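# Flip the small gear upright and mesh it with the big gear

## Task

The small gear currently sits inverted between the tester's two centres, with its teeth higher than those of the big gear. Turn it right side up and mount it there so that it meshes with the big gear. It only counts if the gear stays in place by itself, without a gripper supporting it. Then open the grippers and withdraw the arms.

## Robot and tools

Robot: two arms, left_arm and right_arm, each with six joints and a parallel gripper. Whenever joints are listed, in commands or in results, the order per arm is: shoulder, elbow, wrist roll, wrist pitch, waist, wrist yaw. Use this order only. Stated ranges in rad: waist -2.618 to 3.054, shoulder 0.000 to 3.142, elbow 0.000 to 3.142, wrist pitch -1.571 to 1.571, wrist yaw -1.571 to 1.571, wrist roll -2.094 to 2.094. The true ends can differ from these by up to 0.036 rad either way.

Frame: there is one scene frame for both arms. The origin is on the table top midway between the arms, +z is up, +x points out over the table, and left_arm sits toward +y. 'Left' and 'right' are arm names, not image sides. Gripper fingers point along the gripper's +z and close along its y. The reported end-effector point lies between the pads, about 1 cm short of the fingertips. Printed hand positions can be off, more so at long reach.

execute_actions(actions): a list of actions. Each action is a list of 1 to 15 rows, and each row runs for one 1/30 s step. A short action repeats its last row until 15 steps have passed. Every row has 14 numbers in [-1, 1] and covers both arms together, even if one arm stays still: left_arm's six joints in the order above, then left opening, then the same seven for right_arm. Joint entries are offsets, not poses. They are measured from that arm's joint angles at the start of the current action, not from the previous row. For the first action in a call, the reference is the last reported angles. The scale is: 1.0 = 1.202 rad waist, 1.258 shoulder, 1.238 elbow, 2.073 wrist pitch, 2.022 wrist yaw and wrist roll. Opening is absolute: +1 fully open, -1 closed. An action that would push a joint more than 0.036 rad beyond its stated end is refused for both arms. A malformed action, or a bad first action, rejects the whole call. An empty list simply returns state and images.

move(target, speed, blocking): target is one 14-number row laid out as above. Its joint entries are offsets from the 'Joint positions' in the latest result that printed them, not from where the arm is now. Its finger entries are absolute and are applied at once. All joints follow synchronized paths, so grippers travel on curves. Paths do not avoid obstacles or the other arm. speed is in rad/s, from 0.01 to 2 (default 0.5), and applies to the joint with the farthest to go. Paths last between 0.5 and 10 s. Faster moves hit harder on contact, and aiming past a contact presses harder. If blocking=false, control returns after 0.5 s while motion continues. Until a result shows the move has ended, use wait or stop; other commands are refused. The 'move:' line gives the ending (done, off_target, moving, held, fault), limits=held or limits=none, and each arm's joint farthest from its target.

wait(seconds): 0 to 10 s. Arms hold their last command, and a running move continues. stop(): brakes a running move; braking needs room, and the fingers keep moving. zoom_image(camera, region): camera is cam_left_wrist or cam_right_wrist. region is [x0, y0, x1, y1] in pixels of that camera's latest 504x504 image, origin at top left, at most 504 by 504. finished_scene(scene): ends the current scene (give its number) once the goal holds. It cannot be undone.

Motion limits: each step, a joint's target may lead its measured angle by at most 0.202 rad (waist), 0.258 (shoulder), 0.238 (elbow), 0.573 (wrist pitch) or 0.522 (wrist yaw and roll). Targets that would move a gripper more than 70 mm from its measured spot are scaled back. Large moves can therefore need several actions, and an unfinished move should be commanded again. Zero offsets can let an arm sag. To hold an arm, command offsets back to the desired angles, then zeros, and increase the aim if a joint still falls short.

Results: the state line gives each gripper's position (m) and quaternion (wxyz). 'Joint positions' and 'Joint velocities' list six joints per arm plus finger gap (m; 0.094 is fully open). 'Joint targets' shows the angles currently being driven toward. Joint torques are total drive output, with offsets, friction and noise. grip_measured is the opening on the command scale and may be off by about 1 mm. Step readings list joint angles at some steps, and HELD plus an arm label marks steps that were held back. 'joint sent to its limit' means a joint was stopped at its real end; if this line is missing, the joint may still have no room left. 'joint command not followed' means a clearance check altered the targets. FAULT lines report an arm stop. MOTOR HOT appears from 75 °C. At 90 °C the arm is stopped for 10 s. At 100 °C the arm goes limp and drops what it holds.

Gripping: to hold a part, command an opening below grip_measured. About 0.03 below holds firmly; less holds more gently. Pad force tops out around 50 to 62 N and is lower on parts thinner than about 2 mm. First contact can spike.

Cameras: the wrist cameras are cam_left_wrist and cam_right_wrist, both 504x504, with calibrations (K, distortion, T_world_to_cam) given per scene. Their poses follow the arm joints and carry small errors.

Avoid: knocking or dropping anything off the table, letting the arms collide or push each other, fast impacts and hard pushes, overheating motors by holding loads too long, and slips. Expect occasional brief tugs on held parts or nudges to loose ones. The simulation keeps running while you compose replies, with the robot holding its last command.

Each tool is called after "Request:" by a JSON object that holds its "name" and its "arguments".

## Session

Request:
{"name": "execute_actions", "arguments": {"actions": []}}

Scene clock: 0.00 s.
left_arm: end_effector_position=(+0.3598, +0.2414, +0.1948) grip_measured=+1.000 end_effector_quat_wxyz=(+0.405, +0.195, +0.893, +0.021) | right_arm: end_effector_position=(+0.1761, +0.0531, +0.2454) grip_measured=+1.000 end_effector_quat_wxyz=(-0.658, +0.721, -0.211, -0.041)
Joint names: [shoulder, elbow, wrist roll, wrist pitch, waist, wrist yaw]
Joint positions: left_arm=[ 1.203  0.95   0.371 -0.489 -0.161  0.114  0.094] | right_arm=[ 1.421  0.767 -1.265  0.518  1.042 -0.302  0.094]
Joint velocities: left_arm=[-0.012 -0.017 -0.022  0.007  0.002 -0.022  0.   ] | right_arm=[-0.007 -0.017  0.051 -0.007  0.002 -0.037  0.   ]
Joint torques (N m, as the arm reports them, + toward a larger angle): no reading
Joint targets: left_arm=[1.197 0.955 0.370 -0.497 -0.161 0.117] | right_arm=[1.415 0.773 -1.257 0.510 1.042 -0.304]
camera_calibration (this result's frames):
cam_left_wrist: T_world_to_cam=[[-0.275583, -0.961131, -0.0167855, 0.327232], [-0.96126, 0.275432, 0.0107747, 0.275979], [-0.00573263, 0.0191045, -0.999801, 0.311521], [0, 0, 0, 1]] pos_world=[0.357253, 0.232548, 0.313978]
cam_right_wrist: T_world_to_cam=[[0.404803, -0.0148582, 0.914283, -0.300308], [0.472669, -0.852524, -0.223131, 0.0158628], [0.782764, 0.522477, -0.338081, 0.0350286], [0, 0, 0, 1]] pos_world=[0.0866484, -0.00924022, 0.289948]

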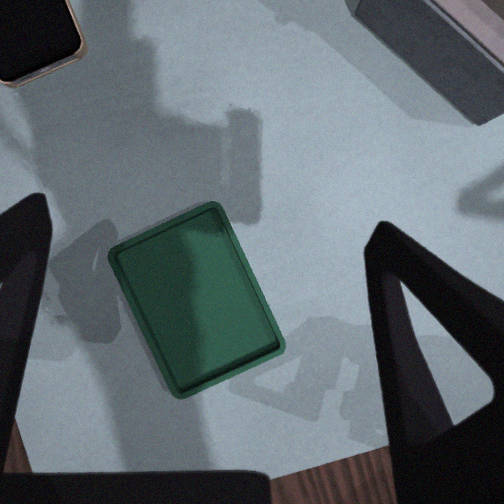

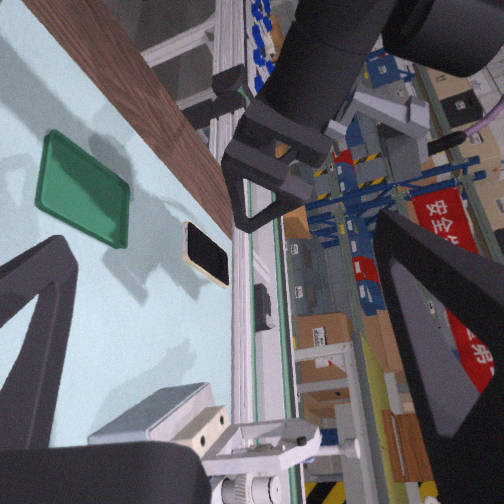

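Request:
{"name": "move", "arguments": {"target": [-0.02,-0.2,-0.19,0.5,-0.33,-0.06,1,-0.2,-0.05,0.63,0,-0.38,0.153,1], "speed": 0.9}}

Scene clock: 5.83 s.
left_arm: end_effector_position=(+0.3859, +0.1020, +0.3177) grip_measured=+1.000 end_effector_quat_wxyz=(+0.711, +0.134, +0.674, -0.148) | right_arm: end_effector_position=(+0.3419, -0.1291, +0.3185) grip_measured=+1.000 end_effector_quat_wxyz=(+0.692, -0.202, +0.660, +0.211)
Joint names: [shoulder, elbow, wrist roll, wrist pitch, waist, wrist yaw]
Joint positions: left_arm=[ 1.203  0.719 -0.008  0.538 -0.55   0.003  0.094] | right_arm=[ 1.195  0.725 -0.001  0.518  0.591  0.     0.094]
Joint velocities: left_arm=[-0.012 -0.012 -0.037  0.007 -0.002  0.007  0.   ] | right_arm=[ 0.002 -0.012 -0.022  0.066 -0.017  0.051  0.   ]
Joint torques (N m, as the arm reports them, + toward a larger angle): left_arm=[-5.42  7.44 -0.01  2.35 -0.54 -0.12] | right_arm=[-5.7   6.2   0.07  1.75 -0.54  0.06]
Joint targets: left_arm=[1.177 0.703 -0.013 0.548 -0.557 -0.007] | right_arm=[1.170 0.705 0.009 0.518 0.585 0.007]
move: off_target (left_arm, right_arm); limits=none; left_arm: farthest joint: the shoulder, 0.025 radians from its target (0.025 radians at the start); right_arm: farthest joint: the shoulder, 0.026 radians from its target (0.252 radians at the start)
camera_calibration (this result's frames):
cam_left_wrist: T_world_to_cam=[[-0.461162, -0.869138, 0.178687, 0.202629], [-0.67657, 0.214136, -0.704555, 0.461767], [0.574093, -0.445808, -0.686784, 0.161397], [0, 0, 0, 1]] pos_world=[0.313206, 0.149183, 0.399978]
cam_right_wrist: T_world_to_cam=[[0.521822, -0.850657, -0.0639121, -0.273355], [-0.587322, -0.303925, -0.750122, 0.399509], [0.618672, 0.428967, -0.658204, 0.17117], [0, 0, 0, 1]] pos_world=[0.271385, -0.184537, 0.394874]

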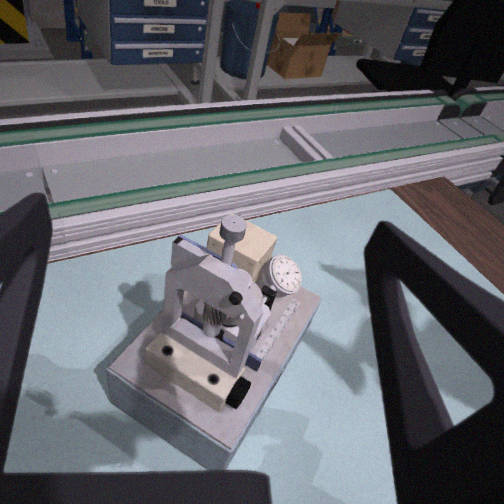

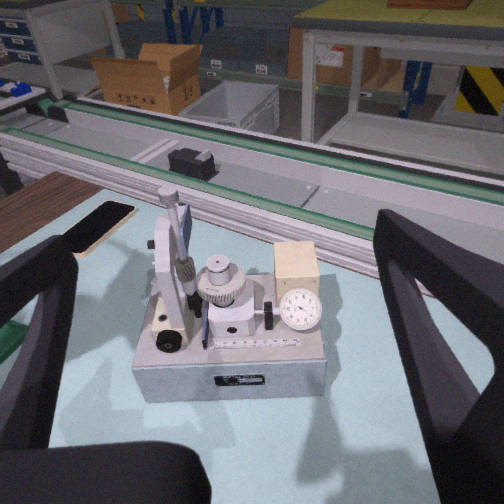

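Request:
{"name": "move", "arguments": {"target": [0.35,0.05,0,0.2,0.3,0.44,-0.3,0.5,0.55,0,0,-0.3,-0.647,0.2], "speed": 0.9}}

Request:
{"name": "move", "arguments": {"target": [0.375,0.085,0,0.165,-0.06,0,-0.3,0.57,0.615,0,-0.05,0.055,0,0.2], "speed": 0.6}}

Scene clock: 24.07 s.
left_arm: end_effector_position=(+0.4165, +0.1088, +0.2430) grip_measured=-0.297 end_effector_quat_wxyz=(+0.651, +0.322, +0.613, -0.310) | right_arm: end_effector_position=(+0.3921, -0.0906, +0.3327) grip_measured=+0.201 end_effector_quat_wxyz=(+0.531, -0.505, +0.485, +0.477)
Joint names: [shoulder, elbow, wrist roll, wrist pitch, waist, wrist yaw]
Joint positions: left_arm=[ 1.634  0.755 -0.008  0.942 -0.196  0.883  0.033] | right_arm=[ 1.815  1.371 -0.001  0.519  0.233 -1.302  0.056]
Joint velocities: left_arm=[ 0.002 -0.007 -0.037 -0.081 -0.012 -0.037 -0.002] | right_arm=[-0.022 -0.007 -0.051  0.007 -0.012  0.022 -0.001]
Joint torques (N m, as the arm reports them, + toward a larger angle): left_arm=[-5.85  9.57  0.04  2.02  0.58 -0.01] | right_arm=[-8.73  9.87  0.    1.2  -0.29  0.  ]
Joint targets: left_arm=[1.643 0.781 -0.008 0.952 -0.190 0.893] | right_arm=[1.824 1.406 -0.001 0.518 0.231 -1.308]
move: off_target (left_arm, right_arm); limits=none; left_arm: farthest joint: the elbow, 0.026 radians from its target (0.062 radians at the start); right_arm: farthest joint: the elbow, 0.035 radians from its target (0.681 radians at the start)
camera_calibration (this result's frames):
cam_left_wrist: T_world_to_cam=[[-0.838546, -0.528468, 0.132523, 0.367277], [-0.458148, 0.552317, -0.696453, 0.298595], [0.294858, -0.644723, -0.70526, 0.238002], [0, 0, 0, 1]] pos_world=[0.374603, 0.182621, 0.327138]
cam_right_wrist: T_world_to_cam=[[0.996854, -0.0787005, 0.00944771, -0.406604], [-0.0464091, -0.676112, -0.735336, 0.200654], [0.064259, 0.732584, -0.677637, 0.384281], [0, 0, 0, 1]] pos_world=[0.389943, -0.177853, 0.411793]

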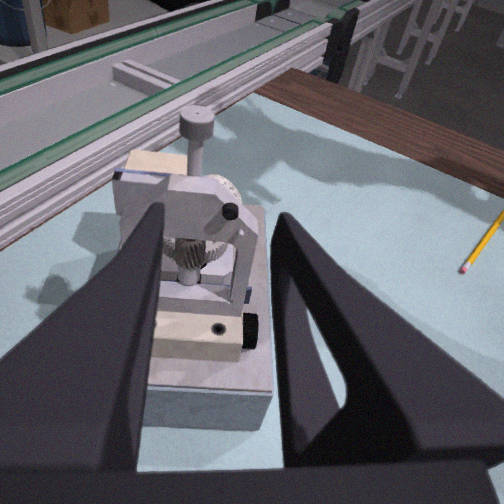

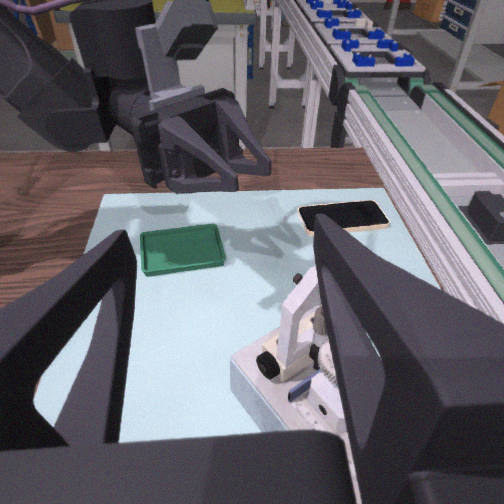

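Scene clock: 26.10 s.
left_arm: end_effector_position=(+0.4506, +0.0773, +0.1333) grip_measured=-0.297 end_effector_quat_wxyz=(+0.624, +0.335, +0.620, -0.337) | right_arm: end_effector_position=(+0.5217, -0.0227, +0.2232) grip_measured=+0.201 end_effector_quat_wxyz=(+0.494, -0.507, +0.492, +0.506)
Joint names: [shoulder, elbow, wrist roll, wrist pitch, waist, wrist yaw]
Joint positions: left_arm=[ 2.098  0.835 -0.008  1.274 -0.26   0.883  0.033] | right_arm=[ 2.53   2.101 -0.001  0.432  0.294 -1.303  0.056]
Joint velocities: left_arm=[-0.012 -0.012  0.051 -0.022  0.002 -0.051 -0.   ] | right_arm=[ 0.002  0.002 -0.066  0.022 -0.002  0.022 -0.001]
Joint torques (N m, as the arm reports them, + toward a larger angle): left_arm=[-8.09  8.01  0.    2.14 -0.57 -0.03] | right_arm=[-15.73   9.61  -0.01   1.08   0.41   0.02]
Joint targets: left_arm=[2.106 0.860 -0.008 1.285 -0.267 0.883] | right_arm=[2.531 2.132 -0.001 0.416 0.299 -1.302]
move: off_target (left_arm, right_arm); limits=none; left_arm: farthest joint: the elbow, 0.025 radians from its target (0.106 radians at the start); right_arm: farthest joint: the elbow, 0.032 radians from its target (0.762 radians at the start)
camera_calibration (this result's frames):
cam_left_wrist: T_world_to_cam=[[-0.863109, -0.473876, 0.174598, 0.395044], [-0.456652, 0.584681, -0.670535, 0.248648], [0.215667, -0.658475, -0.72104, 0.169085], [0, 0, 0, 1]] pos_world=[0.418046, 0.153161, 0.21967]
cam_right_wrist: T_world_to_cam=[[0.998063, -0.0182758, -0.0594693, -0.513279], [-0.0555178, -0.693031, -0.718767, 0.172718], [-0.0280781, 0.720676, -0.692703, 0.30327], [0, 0, 0, 1]] pos_world=[0.530389, -0.108241, 0.303696]

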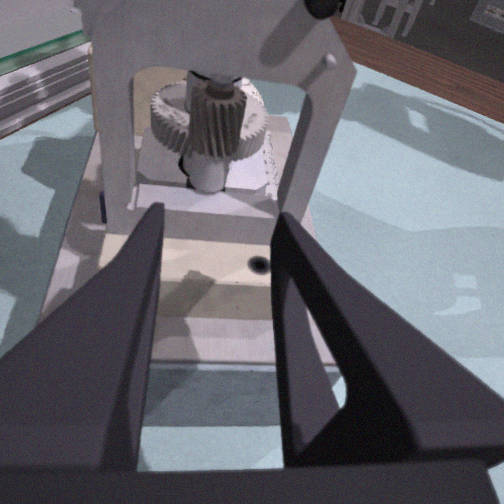

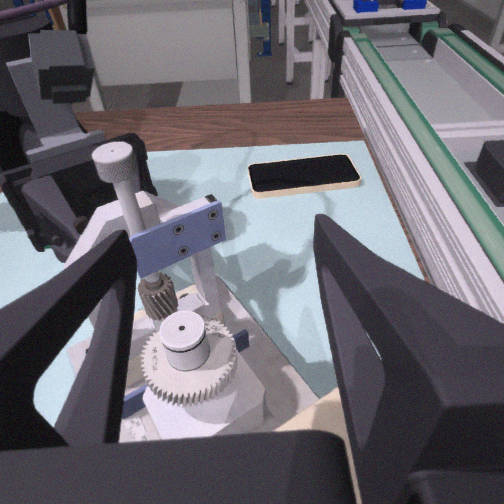

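Request:
{"name": "move", "arguments": {"target": [0.035,0.096,0.006,-0.043,-0.057,-0.035,-0.4,0,0.02,0,0,0.095,0,1], "speed": 0.08}}

Scene clock: 43.40 s.
left_arm: end_effector_position=(+0.4678, +0.0521, +0.1403) grip_measured=-0.398 end_effector_quat_wxyz=(+0.628, +0.338, +0.616, -0.335) | right_arm: end_effector_position=(+0.4809, +0.0332, +0.2232) grip_measured=+1.000 end_effector_quat_wxyz=(-0.466, +0.534, -0.464, -0.532)
Joint names: [shoulder, elbow, wrist roll, wrist pitch, waist, wrist yaw]
Joint positions: left_arm=[ 2.128  0.93  -0.003  1.217 -0.322  0.823  0.028] | right_arm=[ 2.53   2.101 -0.001  0.432  0.404 -1.303  0.094]
Joint velocities: left_arm=[-0.017 -0.007 -0.037 -0.022  0.007  0.007 -0.001] | right_arm=[ 0.007  0.007 -0.007  0.022  0.012 -0.022  0.   ]
Joint torques (N m, as the arm reports them, + toward a larger angle): left_arm=[-8.51  7.94  0.05  1.75 -0.55 -0.15] | right_arm=[-15.76   9.09  -0.02   1.22   0.27   0.04]
Joint targets: left_arm=[2.142 0.954 0.004 1.185 -0.329 0.812] | right_arm=[2.530 2.125 -0.001 0.432 0.408 -1.303]
move: off_target (left_arm, right_arm); limits=none; left_arm: farthest joint: the wrist pitch, 0.032 radians from its target (0.090 radians at the start); right_arm: farthest joint: the elbow, 0.025 radians from its target (0.025 radians at the start)
camera_calibration (this result's frames):
cam_left_wrist: T_world_to_cam=[[-0.866119, -0.472763, 0.162278, 0.399742], [-0.446546, 0.58599, -0.676174, 0.271911], [0.224577, -0.658112, -0.718647, 0.149335], [0, 0, 0, 1]] pos_world=[0.434107, 0.127925, 0.226309]
cam_right_wrist: T_world_to_cam=[[0.993979, 0.0920245, -0.0594693, -0.473282], [0.0213339, -0.694924, -0.718767, 0.172314], [-0.107471, 0.71317, -0.692703, 0.300255], [0, 0, 0, 1]] pos_world=[0.499025, -0.0508339, 0.303696]

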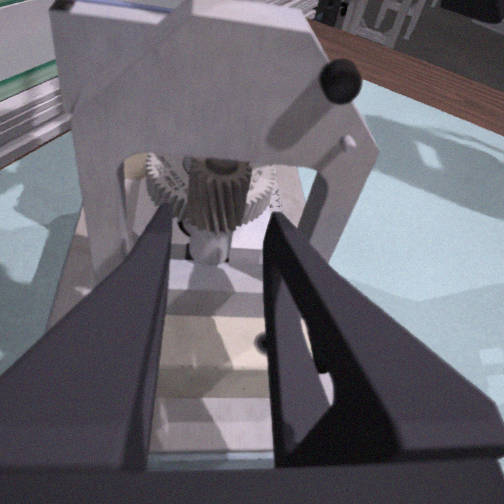

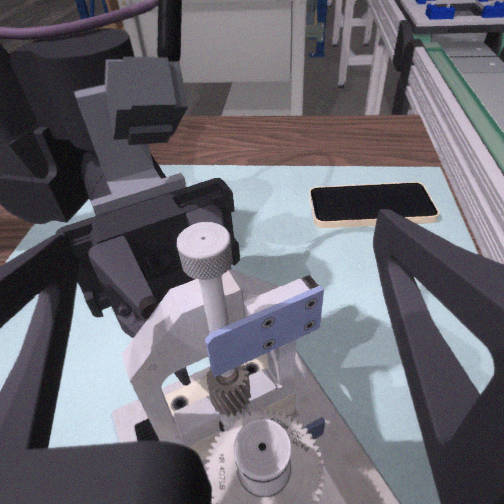

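Request:
{"name": "move", "arguments": {"target": [0.04,0.073,0.003,-0.038,-0.039,-0.025,-0.4,0.008,0.02,0,0,0.01,-0.016,-0.3], "speed": 0.06}}

Scene clock: 53.27 s.
left_arm: end_effector_position=(+0.4790, +0.0345, +0.1368) grip_measured=-0.398 end_effector_quat_wxyz=(+0.623, +0.336, +0.621, -0.337) | right_arm: end_effector_position=(+0.4743, +0.0351, +0.2231) grip_measured=-0.299 end_effector_quat_wxyz=(-0.457, +0.541, -0.455, -0.540)
Joint names: [shoulder, elbow, wrist roll, wrist pitch, waist, wrist yaw]
Joint positions: left_arm=[ 2.164  0.998 -0.003  1.17  -0.362  0.783  0.028] | right_arm=[ 2.53   2.101 -0.001  0.432  0.41  -1.328  0.033]
Joint velocities: left_arm=[ 0.007 -0.007  0.051 -0.051  0.017  0.007  0.   ] | right_arm=[ 0.002  0.002 -0.007  0.007 -0.002  0.007 -0.   ]
Joint torques (N m, as the arm reports them, + toward a larger angle): left_arm=[-8.78  8.05  0.07  1.76 -0.53 -0.18] | right_arm=[-14.74   8.98  -0.02   1.23   0.47  -0.05]
Joint targets: left_arm=[2.178 1.021 0.003 1.138 -0.369 0.773] | right_arm=[2.540 2.125 -0.001 0.432 0.416 -1.335]
move: off_target (left_arm, right_arm); limits=none; left_arm: farthest joint: the wrist pitch, 0.031 radians from its target (0.078 radians at the start); right_arm: farthest joint: the elbow, 0.025 radians from its target (0.025 radians at the start)
camera_calibration (this result's frames):
cam_left_wrist: T_world_to_cam=[[-0.863453, -0.473192, 0.17475, 0.398793], [-0.457175, 0.587709, -0.667525, 0.288712], [0.213166, -0.656268, -0.723791, 0.138768], [0, 0, 0, 1]] pos_world=[0.44675, 0.110096, 0.223473]
cam_right_wrist: T_world_to_cam=[[0.990664, 0.122685, -0.0594474, -0.466382], [0.042815, -0.693982, -0.718718, 0.16352], [-0.129431, 0.709463, -0.692755, 0.308752], [0, 0, 0, 1]] pos_world=[0.494989, -0.0483505, 0.303689]

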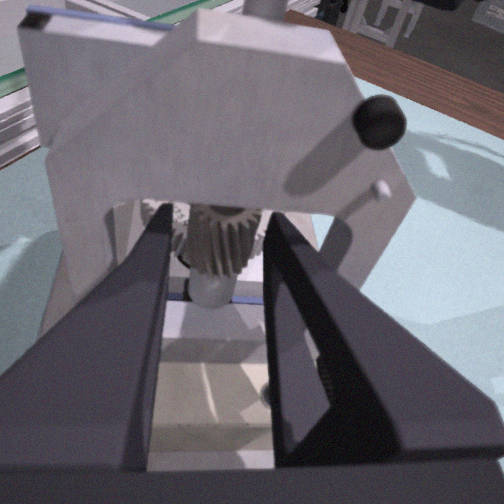

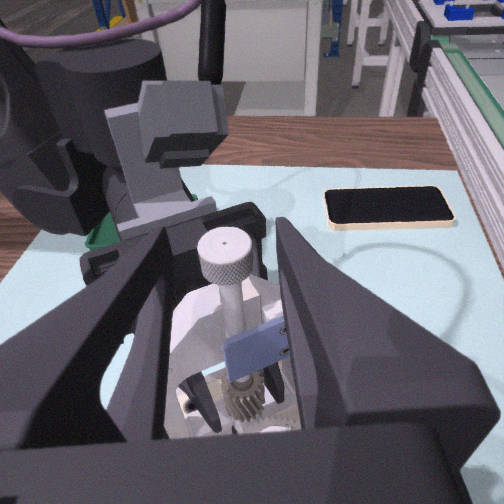

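Close both, lift.

Request:
{"name": "execute_actions", "arguments": {"actions": [[[0,0,0,0,0,0,-0.6,0,0,0,-0.015,0,0,-0.55]],[[0,0,0,0,0,0,-0.68,0,0,0,0,0,0,-0.71]],[[0,0,0,0,0,0,-0.68,0,0,0,0,0,0,-0.71]]]}}

Request:
{"name": "move", "arguments": {"target": [0,0,0,0,0,0,-0.68,-0.085,0.025,0,0.05,0,0,-0.71], "speed": 0.06}}

Scene clock: 60.13 s.
left_arm: end_effector_position=(+0.4793, +0.0346, +0.1367) grip_measured=-0.629 end_effector_quat_wxyz=(+0.623, +0.336, +0.621, -0.337) | right_arm: end_effector_position=(+0.4751, +0.0352, +0.2221) grip_measured=-0.694 end_effector_quat_wxyz=(-0.456, +0.538, -0.459, -0.540)
Joint names: [shoulder, elbow, wrist roll, wrist pitch, waist, wrist yaw]
Joint positions: left_arm=[ 2.164  0.998 -0.003  1.169 -0.362  0.781  0.017] | right_arm=[ 2.53   2.101 -0.001  0.423  0.41  -1.324  0.014]
Joint velocities: left_arm=[ 0.002  0.012 -0.007  0.007 -0.022  0.007 -0.   ] | right_arm=[ 0.007  0.007  0.007  0.007 -0.007  0.007 -0.   ]
Joint torques (N m, as the arm reports them, + toward a larger angle): left_arm=[-10.06   6.18   0.     2.01   0.1   -0.08] | right_arm=[-15.67   7.17  -0.01   1.24   0.06   0.  ]
Joint targets: left_arm=[2.164 0.998 -0.003 1.169 -0.362 0.781] | right_arm=[2.530 2.101 -0.001 0.423 0.410 -1.324]
Step readings (joint positions; steps 1 to 15: 1st action; 16 to 30: 2nd action; 31 to 45: 3rd action):
0: left_arm=[2.164 0.998 -0.003 1.169 -0.362 0.783] | right_arm=[2.530 2.101 -0.001 0.432 0.410 -1.328]
1: left_arm=[2.164 0.998 -0.003 1.169 -0.362 0.783] | right_arm=[2.530 2.101 -0.001 0.431 0.410 -1.328]
2: left_arm=[2.164 0.998 -0.003 1.169 -0.362 0.783] | right_arm=[2.530 2.101 -0.001 0.430 0.410 -1.328]
4: left_arm=[2.164 0.998 -0.003 1.169 -0.362 0.782] | right_arm=[2.530 2.101 -0.001 0.427 0.410 -1.328]
8: left_arm=[2.164 0.998 -0.003 1.169 -0.362 0.782] | right_arm=[2.530 2.101 -0.001 0.424 0.410 -1.328]
15: left_arm=[2.164 0.998 -0.003 1.169 -0.362 0.782] | right_arm=[2.530 2.101 -0.001 0.423 0.410 -1.328]
16: left_arm=[2.164 0.998 -0.003 1.169 -0.362 0.781] | right_arm=[2.530 2.101 -0.001 0.423 0.410 -1.327]
17: left_arm=[2.164 0.998 -0.003 1.169 -0.362 0.781] | right_arm=[2.530 2.101 -0.001 0.423 0.410 -1.324]
19: left_arm=[2.164 0.998 -0.003 1.169 -0.362 0.781] | right_arm=[2.530 2.101 -0.001 0.423 0.410 -1.324]
23: left_arm=[2.164 0.998 -0.003 1.169 -0.362 0.781] | right_arm=[2.530 2.101 -0.001 0.423 0.410 -1.324]
30: left_arm=[2.164 0.998 -0.003 1.169 -0.362 0.781] | right_arm=[2.530 2.101 -0.001 0.423 0.410 -1.324]
31: left_arm=[2.164 0.998 -0.003 1.169 -0.362 0.781] | right_arm=[2.530 2.101 -0.001 0.423 0.410 -1.324]
32: left_arm=[2.164 0.998 -0.003 1.169 -0.362 0.781] | right_arm=[2.530 2.101 -0.001 0.423 0.410 -1.324]
34: left_arm=[2.164 0.998 -0.003 1.169 -0.362 0.781] | right_arm=[2.530 2.101 -0.001 0.423 0.410 -1.324]
38: left_arm=[2.164 0.998 -0.003 1.169 -0.362 0.781] | right_arm=[2.530 2.101 -0.001 0.423 0.410 -1.324]
45: Joint positions above
camera_calibration (this result's frames):
cam_left_wrist: T_world_to_cam=[[-0.862484, -0.474851, 0.175038, 0.398693], [-0.458545, 0.586884, -0.667311, 0.28934], [0.214146, -0.655808, -0.723918, 0.138307], [0, 0, 0, 1]] pos_world=[0.446923, 0.110214, 0.223416]
cam_right_wrist: T_world_to_cam=[[0.990679, 0.117916, -0.0682011, -0.465149], [0.0336099, -0.696784, -0.716493, 0.166807], [-0.132008, 0.707522, -0.694252, 0.309665], [0, 0, 0, 1]] pos_world=[0.496085, -0.0480176, 0.302778]

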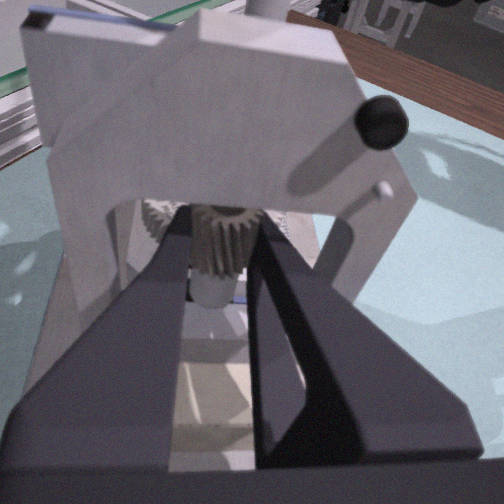

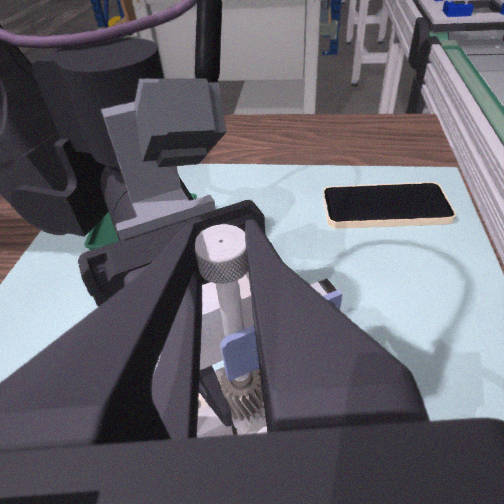

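Scene clock: 62.17 s.
left_arm: end_effector_position=(+0.4793, +0.0346, +0.1367) grip_measured=-0.629 end_effector_quat_wxyz=(+0.623, +0.336, +0.621, -0.337) | right_arm: end_effector_position=(+0.4749, +0.0350, +0.2369) grip_measured=-0.694 end_effector_quat_wxyz=(-0.468, +0.539, -0.454, -0.533)
Joint names: [shoulder, elbow, wrist roll, wrist pitch, waist, wrist yaw]
Joint positions: left_arm=[ 2.164  0.998 -0.003  1.169 -0.362  0.781  0.017] | right_arm=[ 2.507  2.101  0.006  0.434  0.41  -1.309  0.014]
Joint velocities: left_arm=[-0.002 -0.017 -0.007 -0.037 -0.007  0.007 -0.   ] | right_arm=[ 0.007  0.012  0.066  0.022  0.002 -0.022 -0.   ]
Joint torques (N m, as the arm reports them, + toward a larger angle): left_arm=[-9.94  5.92  0.05  2.03  0.28 -0.06] | right_arm=[-22.93   9.55  -0.05   2.18  -0.1   -0.06]
Joint targets: left_arm=[2.164 0.998 -0.003 1.169 -0.362 0.781] | right_arm=[2.423 2.131 -0.000 0.527 0.410 -1.323]
move: off_target (right_arm); limits=none; left_arm: farthest joint: the waist, 0.000 radians from its target (0.000 radians at the start); right_arm: farthest joint: the wrist pitch, 0.093 radians from its target (0.104 radians at the start)
camera_calibration (this result's frames):
cam_left_wrist: T_world_to_cam=[[-0.862484, -0.474851, 0.175038, 0.398693], [-0.458545, 0.586884, -0.667311, 0.28934], [0.214146, -0.655808, -0.723918, 0.138307], [0, 0, 0, 1]] pos_world=[0.446923, 0.110214, 0.223416]
cam_right_wrist: T_world_to_cam=[[0.993545, 0.105394, -0.0419556, -0.471062], [0.0423947, -0.688036, -0.724437, 0.174591], [-0.105219, 0.717982, -0.688063, 0.305519], [0, 0, 0, 1]] pos_world=[0.492766, -0.0495849, 0.316932]

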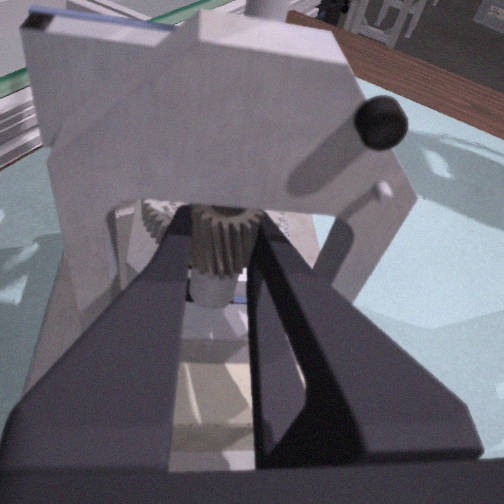

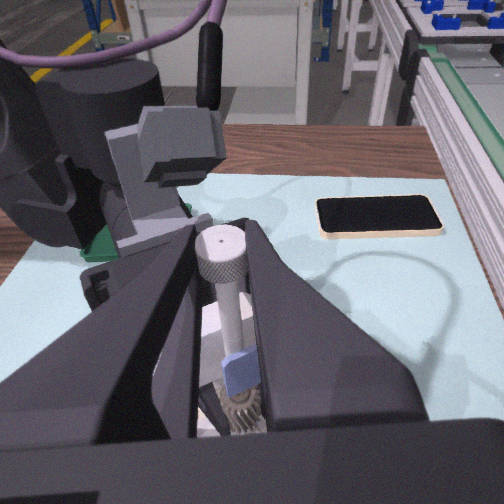

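Request:
{"name": "execute_actions", "arguments": {"actions": [[[-0.015,0,0,0.016,0,0,-0.67,-0.055,0.025,0,0.045,0,0,-0.73]],[[-0.029,-0.03,0,0.006,0.016,0.011,-0.67,-0.055,0.025,0,0.045,0,0,-0.73]]]}}

Scene clock: 66.90 s.
left_arm: end_effector_position=(+0.4758, +0.0407, +0.1412) grip_measured=-0.629 end_effector_quat_wxyz=(+0.626, +0.336, +0.619, -0.335) | right_arm: end_effector_position=(+0.4750, +0.0350, +0.2369) grip_measured=-0.704 end_effector_quat_wxyz=(-0.468, +0.539, -0.454, -0.533)
Joint names: [shoulder, elbow, wrist roll, wrist pitch, waist, wrist yaw]
Joint positions: left_arm=[ 2.143  0.976 -0.003  1.18  -0.349  0.793  0.017] | right_arm=[ 2.507  2.101  0.008  0.434  0.41  -1.309  0.014]
Joint velocities: left_arm=[-0.007 -0.017 -0.007  0.022 -0.012  0.007  0.002] | right_arm=[ 0.012  0.002  0.022  0.051 -0.017  0.051 -0.001]
Joint torques (N m, as the arm reports them, + toward a larger angle): left_arm=[-10.92   4.58  -0.02   2.06   0.55   0.02] | right_arm=[-21.71   9.49   0.     2.21   0.04   0.03]
Joint targets: left_arm=[2.127 0.960 -0.003 1.188 -0.343 0.804] | right_arm=[2.437 2.131 0.007 0.528 0.410 -1.309]
Step readings (joint positions; steps 1 to 15: 1st action; 16 to 30: 2nd action):
0: left_arm=[2.164 0.998 -0.003 1.169 -0.362 0.781] | right_arm=[2.507 2.101 0.006 0.434 0.410 -1.309]
1: left_arm=[2.164 0.998 -0.003 1.172 -0.362 0.781] | right_arm=[2.507 2.101 0.006 0.434 0.410 -1.309]
2: left_arm=[2.164 0.998 -0.003 1.174 -0.362 0.781] | right_arm=[2.507 2.101 0.006 0.434 0.410 -1.309]
4: left_arm=[2.164 0.998 -0.003 1.176 -0.362 0.781] | right_arm=[2.507 2.101 0.007 0.434 0.410 -1.309]
8: left_arm=[2.164 0.998 -0.003 1.176 -0.362 0.781] | right_arm=[2.507 2.101 0.007 0.434 0.410 -1.309]
15: left_arm=[2.164 0.998 -0.003 1.176 -0.362 0.781] | right_arm=[2.507 2.101 0.007 0.434 0.410 -1.309]
16: left_arm=[2.162 0.994 -0.003 1.176 -0.360 0.783] | right_arm=[2.507 2.101 0.007 0.434 0.410 -1.309]
17: left_arm=[2.157 0.990 -0.003 1.179 -0.359 0.783] | right_arm=[2.507 2.101 0.007 0.434 0.410 -1.309]
19: left_arm=[2.147 0.982 -0.003 1.180 -0.355 0.787] | right_arm=[2.507 2.101 0.007 0.434 0.410 -1.309]
23: left_arm=[2.143 0.977 -0.003 1.180 -0.349 0.791] | right_arm=[2.507 2.101 0.008 0.434 0.410 -1.309]
30: Joint positions above
camera_calibration (this result's frames):
cam_left_wrist: T_world_to_cam=[[-0.8633, -0.475867, 0.168119, 0.399128], [-0.45342, 0.585012, -0.672437, 0.285563], [0.221639, -0.656743, -0.720808, 0.142355], [0, 0, 0, 1]] pos_world=[0.442495, 0.116365, 0.227533]
cam_right_wrist: T_world_to_cam=[[0.993518, 0.105024, -0.0434991, -0.470735], [0.0410259, -0.68814, -0.724417, 0.175277], [-0.106015, 0.717936, -0.687988, 0.305913], [0, 0, 0, 1]] pos_world=[0.492924, -0.049572, 0.316962]

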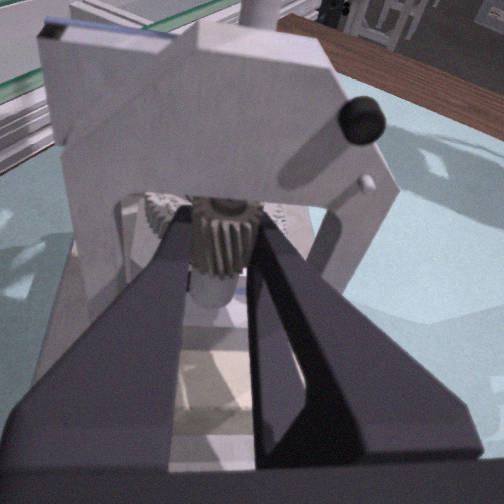

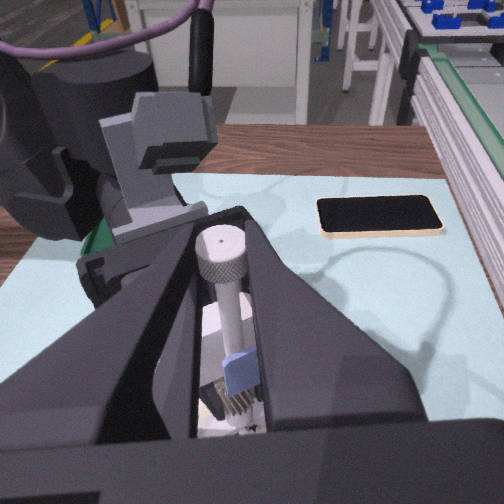

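Request:
{"name": "execute_actions", "arguments": {"actions": [[[-0.026,-0.038,0,0.012,0.022,0.015,-0.67,-0.04,0.025,0,0.04,0,0,-0.72]],[[-0.026,-0.038,0,0.012,0.022,0.015,-0.67,-0.022,0.02,0,0.03,0,0,-0.72]],[[-0.028,-0.04,0,0.013,0.024,0.016,-0.67,-0.015,0.015,0,0.025,0,0,-0.72]],[[-0.035,-0.05,0,0.016,0.032,0.02,-0.67,-0.01,0.01,0,0.015,0,0,-0.72]],[[-0.04,-0.05,0,0.016,0.035,0.02,-0.67,-0.005,0.01,0,0.01,0,0,-0.72]],[[-0.05,-0.05,0,0.01,0.04,0.02,-0.67,0,0.01,0,0,0,0,-0.72]]]}}

Scene clock: 76.87 s.
left_arm: end_effector_position=(+0.4360, +0.1202, +0.1338) grip_measured=-0.629 end_effector_quat_wxyz=(+0.615, +0.311, +0.646, -0.328) | right_arm: end_effector_position=(+0.4750, +0.0356, +0.2185) grip_measured=-0.703 end_effector_quat_wxyz=(-0.452, +0.538, -0.460, -0.543)
Joint names: [shoulder, elbow, wrist roll, wrist pitch, waist, wrist yaw]
Joint positions: left_arm=[ 2.001  0.731 -0.003  1.223 -0.155  0.935  0.017] | right_arm=[ 2.538  2.101  0.008  0.432  0.41  -1.328  0.014]
Joint velocities: left_arm=[ 0.012 -0.027  0.154  0.007 -0.002 -0.022 -0.001] | right_arm=[ 0.007 -0.007 -0.022 -0.066  0.007 -0.037 -0.   ]
Joint torques (N m, as the arm reports them, + toward a larger angle): left_arm=[-9.24  4.11 -0.04  2.09  0.12  0.11] | right_arm=[-16.32   8.17  -0.03   1.24  -0.07   0.05]
Joint targets: left_arm=[1.984 0.716 -0.003 1.240 -0.154 0.948] | right_arm=[2.531 2.113 0.009 0.434 0.410 -1.324]
Step readings (joint positions; steps 1 to 15: 1st action; 16 to 30: 2nd action; 31 to 45: 3rd action; 46 to 60: 4th action; 61 to 75: 5th action; 76 to 90: 6th action):
0: left_arm=[2.143 0.976 -0.003 1.180 -0.349 0.793] | right_arm=[2.507 2.101 0.008 0.434 0.410 -1.309]
1: left_arm=[2.141 0.971 -0.003 1.181 -0.347 0.795] | right_arm=[2.507 2.101 0.008 0.434 0.410 -1.309]
2: left_arm=[2.136 0.962 -0.003 1.182 -0.344 0.799] | right_arm=[2.507 2.101 0.008 0.434 0.410 -1.309]
4: left_arm=[2.131 0.947 -0.003 1.183 -0.335 0.806] | right_arm=[2.507 2.101 0.008 0.434 0.410 -1.309]
8: left_arm=[2.131 0.942 -0.003 1.183 -0.326 0.809] | right_arm=[2.507 2.101 0.008 0.434 0.410 -1.309]
15: left_arm=[2.131 0.942 -0.003 1.184 -0.326 0.812] | right_arm=[2.507 2.101 0.008 0.434 0.410 -1.309]
16: left_arm=[2.129 0.938 -0.003 1.185 -0.325 0.814] | right_arm=[2.508 2.101 0.009 0.434 0.410 -1.309]
17: left_arm=[2.124 0.929 -0.003 1.186 -0.321 0.818] | right_arm=[2.508 2.101 0.009 0.434 0.410 -1.309]
19: left_arm=[2.117 0.914 -0.003 1.190 -0.312 0.825] | right_arm=[2.509 2.101 0.009 0.434 0.410 -1.310]
23: left_arm=[2.117 0.910 -0.003 1.190 -0.304 0.828] | right_arm=[2.510 2.101 0.009 0.434 0.410 -1.311]
30: left_arm=[2.117 0.910 -0.003 1.190 -0.304 0.831] | right_arm=[2.510 2.101 0.009 0.434 0.410 -1.311]
31: left_arm=[2.115 0.905 -0.003 1.191 -0.302 0.833] | right_arm=[2.511 2.101 0.009 0.434 0.410 -1.311]
32: left_arm=[2.109 0.895 -0.003 1.193 -0.298 0.837] | right_arm=[2.512 2.101 0.009 0.434 0.410 -1.311]
34: left_arm=[2.102 0.879 -0.003 1.194 -0.288 0.844] | right_arm=[2.515 2.101 0.009 0.434 0.410 -1.313]
38: left_arm=[2.102 0.874 -0.003 1.195 -0.279 0.848] | right_arm=[2.517 2.101 0.009 0.434 0.410 -1.315]
45: left_arm=[2.102 0.874 -0.003 1.196 -0.279 0.851] | right_arm=[2.517 2.101 0.009 0.434 0.410 -1.315]
46: left_arm=[2.098 0.868 -0.003 1.197 -0.276 0.854] | right_arm=[2.518 2.101 0.009 0.434 0.410 -1.316]
47: left_arm=[2.091 0.853 -0.003 1.199 -0.270 0.860] | right_arm=[2.519 2.101 0.009 0.434 0.410 -1.316]
49: left_arm=[2.079 0.831 -0.003 1.203 -0.255 0.870] | right_arm=[2.521 2.101 0.009 0.434 0.410 -1.318]
53: left_arm=[2.078 0.826 -0.003 1.205 -0.243 0.874] | right_arm=[2.524 2.101 0.009 0.434 0.410 -1.320]
60: left_arm=[2.078 0.826 -0.003 1.207 -0.243 0.879] | right_arm=[2.524 2.101 0.009 0.434 0.410 -1.320]
61: left_arm=[2.073 0.820 -0.003 1.208 -0.239 0.882] | right_arm=[2.525 2.101 0.009 0.434 0.410 -1.320]
62: left_arm=[2.065 0.805 -0.003 1.210 -0.233 0.888] | right_arm=[2.526 2.101 0.009 0.434 0.410 -1.321]
64: left_arm=[2.051 0.783 -0.003 1.214 -0.215 0.898] | right_arm=[2.529 2.101 0.009 0.434 0.410 -1.322]
68: left_arm=[2.047 0.778 -0.003 1.218 -0.202 0.902] | right_arm=[2.531 2.101 0.009 0.434 0.410 -1.324]
75: left_arm=[2.047 0.778 -0.003 1.219 -0.202 0.907] | right_arm=[2.531 2.101 0.009 0.434 0.410 -1.324]
76: left_arm=[2.041 0.772 -0.003 1.219 -0.198 0.910] | right_arm=[2.532 2.101 0.009 0.433 0.410 -1.324]
77: left_arm=[2.030 0.756 -0.003 1.219 -0.190 0.916] | right_arm=[2.532 2.101 0.009 0.433 0.410 -1.324]
79: left_arm=[2.009 0.734 -0.003 1.220 -0.170 0.926] | right_arm=[2.535 2.101 0.009 0.432 0.410 -1.326]
83: left_arm=[2.001 0.731 -0.003 1.223 -0.155 0.930] | right_arm=[2.538 2.101 0.008 0.432 0.410 -1.328]
90: Joint positions above
camera_calibration (this result's frames):
cam_left_wrist: T_world_to_cam=[[-0.826093, -0.520015, 0.217151, 0.386338], [-0.52242, 0.562197, -0.641102, 0.244635], [0.211301, -0.643054, -0.736093, 0.202896], [0, 0, 0, 1]] pos_world=[0.404081, 0.193842, 0.222293]
cam_right_wrist: T_world_to_cam=[[0.989584, 0.122361, -0.0758411, -0.463275], [0.0313577, -0.697393, -0.716003, 0.165466], [-0.140502, 0.706167, -0.693965, 0.310874], [0, 0, 0, 1]] pos_world=[0.496939, -0.0474474, 0.299075]

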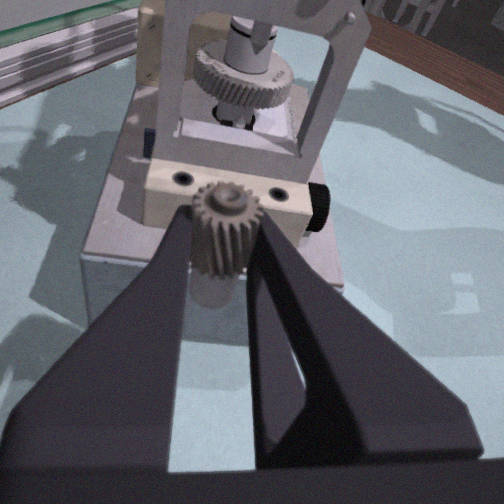

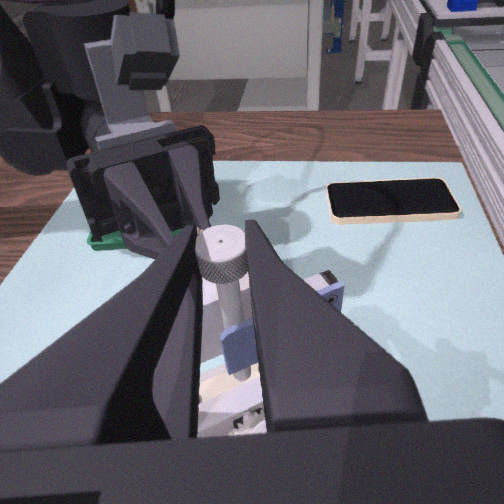

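Request:
{"name": "move", "arguments": {"target": [-0.36,0.31,0.4,-0.83,-0.1,-0.468,-0.67,0.02,0.01,0,0,0,0,-0.4], "speed": 0.9}}

Request:
{"name": "move", "arguments": {"target": [0.43,0.415,0.38,-0.29,-0.54,0,-0.67,0,0.01,0,0,0,0,-0.4], "speed": 0.6}}

Scene clock: 87.23 s.
left_arm: end_effector_position=(+0.4054, +0.2188, +0.1210) grip_measured=-0.629 end_effector_quat_wxyz=(+0.285, +0.422, +0.854, +0.104) | right_arm: end_effector_position=(+0.4764, +0.0360, +0.2104) grip_measured=-0.401 end_effector_quat_wxyz=(-0.448, +0.535, -0.464, -0.545)
Joint names: [shoulder, elbow, wrist roll, wrist pitch, waist, wrist yaw]
Joint positions: left_arm=[ 1.565  1.09   0.803 -0.478 -0.267 -0.004  0.017] | right_arm=[ 2.552  2.101  0.008  0.433  0.41  -1.328  0.028]
Joint velocities: left_arm=[-0.022  0.002  0.066 -0.037 -0.002  0.081  0.   ] | right_arm=[ 0.002  0.012 -0.022 -0.007 -0.022  0.007  0.   ]
Joint torques (N m, as the arm reports them, + toward a larger angle): left_arm=[-7.58 10.39  0.03  1.56 -0.56 -0.07] | right_arm=[-14.94   8.09   0.     1.23   0.1    0.  ]
Joint targets: left_arm=[1.548 1.114 0.806 -0.498 -0.275 -0.011] | right_arm=[2.563 2.113 0.008 0.432 0.410 -1.328]
move: off_target (left_arm); limits=none; left_arm: farthest joint: the elbow, 0.025 radians from its target (0.417 radians at the start); right_arm: farthest joint: the elbow, 0.013 radians from its target (0.013 radians at the start)
camera_calibration (this result's frames):
cam_left_wrist: T_world_to_cam=[[-0.607713, -0.743115, -0.280116, 0.435649], [-0.789393, 0.526665, 0.315408, 0.165283], [-0.0868574, 0.412799, -0.906671, 0.173843], [0, 0, 0, 1]] pos_world=[0.410322, 0.164927, 0.227519]
cam_right_wrist: T_world_to_cam=[[0.988624, 0.121545, -0.0885991, -0.462137], [0.022347, -0.701211, -0.712603, 0.1636], [-0.14874, 0.702517, -0.69595, 0.309683], [0, 0, 0, 1]] pos_world=[0.499286, -0.0466692, 0.291161]

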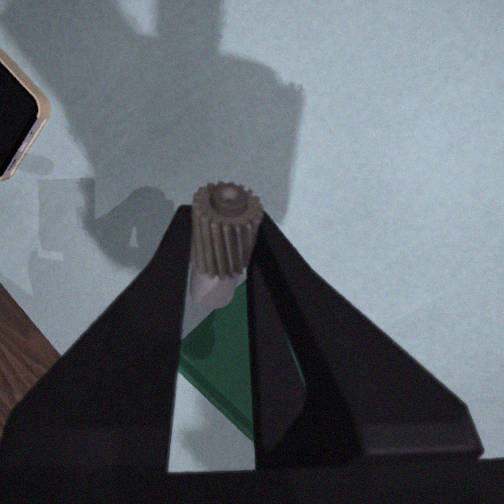

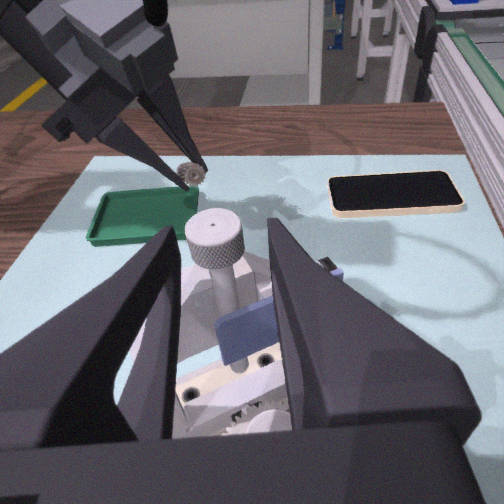

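Scene clock: 89.33 s.
left_arm: end_effector_position=(+0.2845, -0.0082, +0.0261) grip_measured=-0.629 end_effector_quat_wxyz=(-0.006, +0.920, +0.392, +0.002) | right_arm: end_effector_position=(+0.4764, +0.0360, +0.2104) grip_measured=-0.401 end_effector_quat_wxyz=(-0.448, +0.535, -0.464, -0.545)
Joint names: [shoulder, elbow, wrist roll, wrist pitch, waist, wrist yaw]
Joint positions: left_arm=[ 2.102  1.574  1.565 -1.052 -0.922 -0.008  0.017] | right_arm=[ 2.552  2.101  0.008  0.433  0.41  -1.328  0.028]
Joint velocities: left_arm=[ 0.007  0.002  0.037  0.022  0.002 -0.007 -0.001] | right_arm=[ 0.002 -0.007 -0.051  0.007 -0.002 -0.022 -0.   ]
Joint torques (N m, as the arm reports them, + toward a larger angle): left_arm=[-9.81  9.54  0.05  0.21  0.44 -0.02] | right_arm=[-15.86   8.08   0.     1.23  -0.1    0.  ]
Joint targets: left_arm=[2.106 1.604 1.572 -1.079 -0.916 -0.004] | right_arm=[2.552 2.113 0.008 0.433 0.410 -1.328]
move: off_target (left_arm); limits=none; left_arm: farthest joint: the elbow, 0.029 radians from its target (0.514 radians at the start); right_arm: farthest joint: the elbow, 0.013 radians from its target (0.013 radians at the start)
camera_calibration (this result's frames):
cam_left_wrist: T_world_to_cam=[[-0.829514, 0.552344, 0.0826019, 0.231094], [0.416788, 0.513794, 0.749869, -0.135312], [0.371745, 0.656454, -0.65641, 0.0360321], [0, 0, 0, 1]] pos_world=[0.234697, -0.081774, 0.106029]
cam_right_wrist: T_world_to_cam=[[0.988624, 0.121545, -0.0885991, -0.462137], [0.022347, -0.701211, -0.712603, 0.1636], [-0.14874, 0.702517, -0.69595, 0.309683], [0, 0, 0, 1]] pos_world=[0.499286, -0.0466692, 0.291161]

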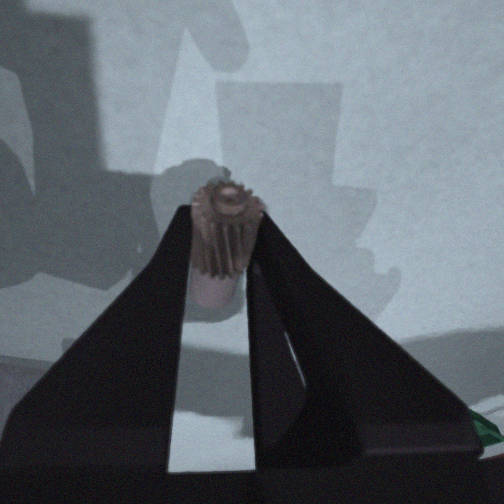

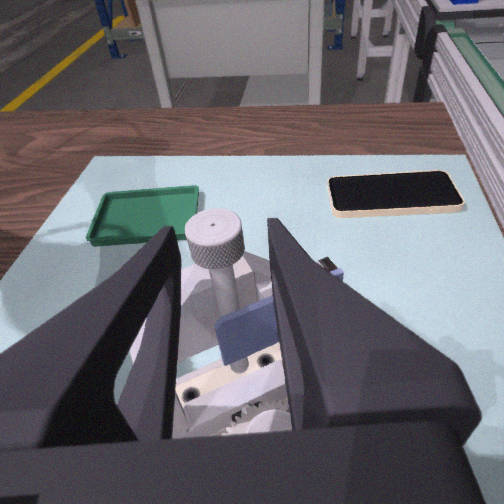

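Lower to about .013.

Request:
{"name": "move", "arguments": {"target": [0.038,0,0,0.025,0,0,-0.67,0,0.01,0,0.008,0,-0.006,-0.72], "speed": 0.04}}

Scene clock: 93.30 s.
left_arm: end_effector_position=(+0.2873, -0.0109, +0.0140) grip_measured=-0.629 end_effector_quat_wxyz=(-0.007, +0.920, +0.392, +0.001) | right_arm: end_effector_position=(+0.4752, +0.0358, +0.2106) grip_measured=-0.702 end_effector_quat_wxyz=(-0.447, +0.537, -0.462, -0.546)
Joint names: [shoulder, elbow, wrist roll, wrist pitch, waist, wrist yaw]
Joint positions: left_arm=[ 2.135  1.574  1.566 -1.023 -0.922 -0.008  0.017] | right_arm=[ 2.552  2.101  0.008  0.434  0.41  -1.335  0.014]
Joint velocities: left_arm=[ 0.002  0.012 -0.022 -0.037  0.022 -0.022 -0.   ] | right_arm=[-0.012 -0.007  0.007 -0.022 -0.007 -0.007 -0.001]
Joint torques (N m, as the arm reports them, + toward a larger angle): left_arm=[-8.89  7.13 -0.03  0.67  0.12 -0.03] | right_arm=[-15.85   8.09  -0.01   1.36  -0.04  -0.03]
Joint targets: left_arm=[2.150 1.574 1.566 -1.000 -0.922 -0.008] | right_arm=[2.552 2.113 0.008 0.449 0.410 -1.340]
move: off_target (left_arm); limits=none; left_arm: farthest joint: the wrist pitch, 0.023 radians from its target (0.052 radians at the start); right_arm: farthest joint: the wrist pitch, 0.015 radians from its target (0.017 radians at the start)
camera_calibration (this result's frames):
cam_left_wrist: T_world_to_cam=[[-0.828883, 0.552775, 0.0859741, 0.235741], [0.419036, 0.511684, 0.750059, -0.126675], [0.370622, 0.657737, -0.655759, 0.0291628], [0, 0, 0, 1]] pos_world=[0.237675, -0.0846758, 0.0938696]
cam_right_wrist: T_world_to_cam=[[0.987915, 0.128407, -0.08681, -0.461188], [0.0283702, -0.700414, -0.713173, 0.160879], [-0.152379, 0.702091, -0.695592, 0.311483], [0, 0, 0, 1]] pos_world=[0.498514, -0.0467873, 0.291364]

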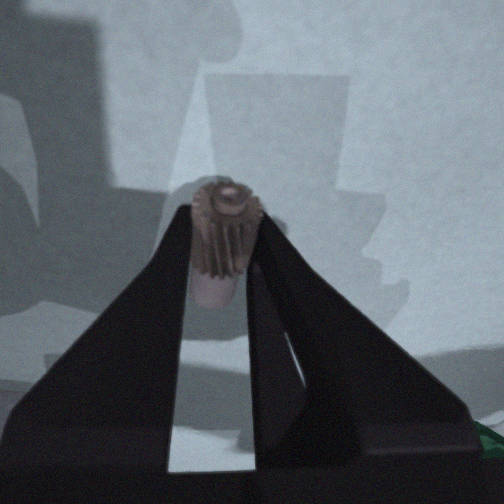

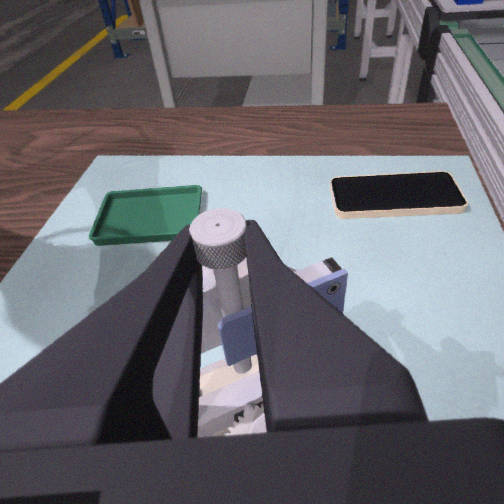

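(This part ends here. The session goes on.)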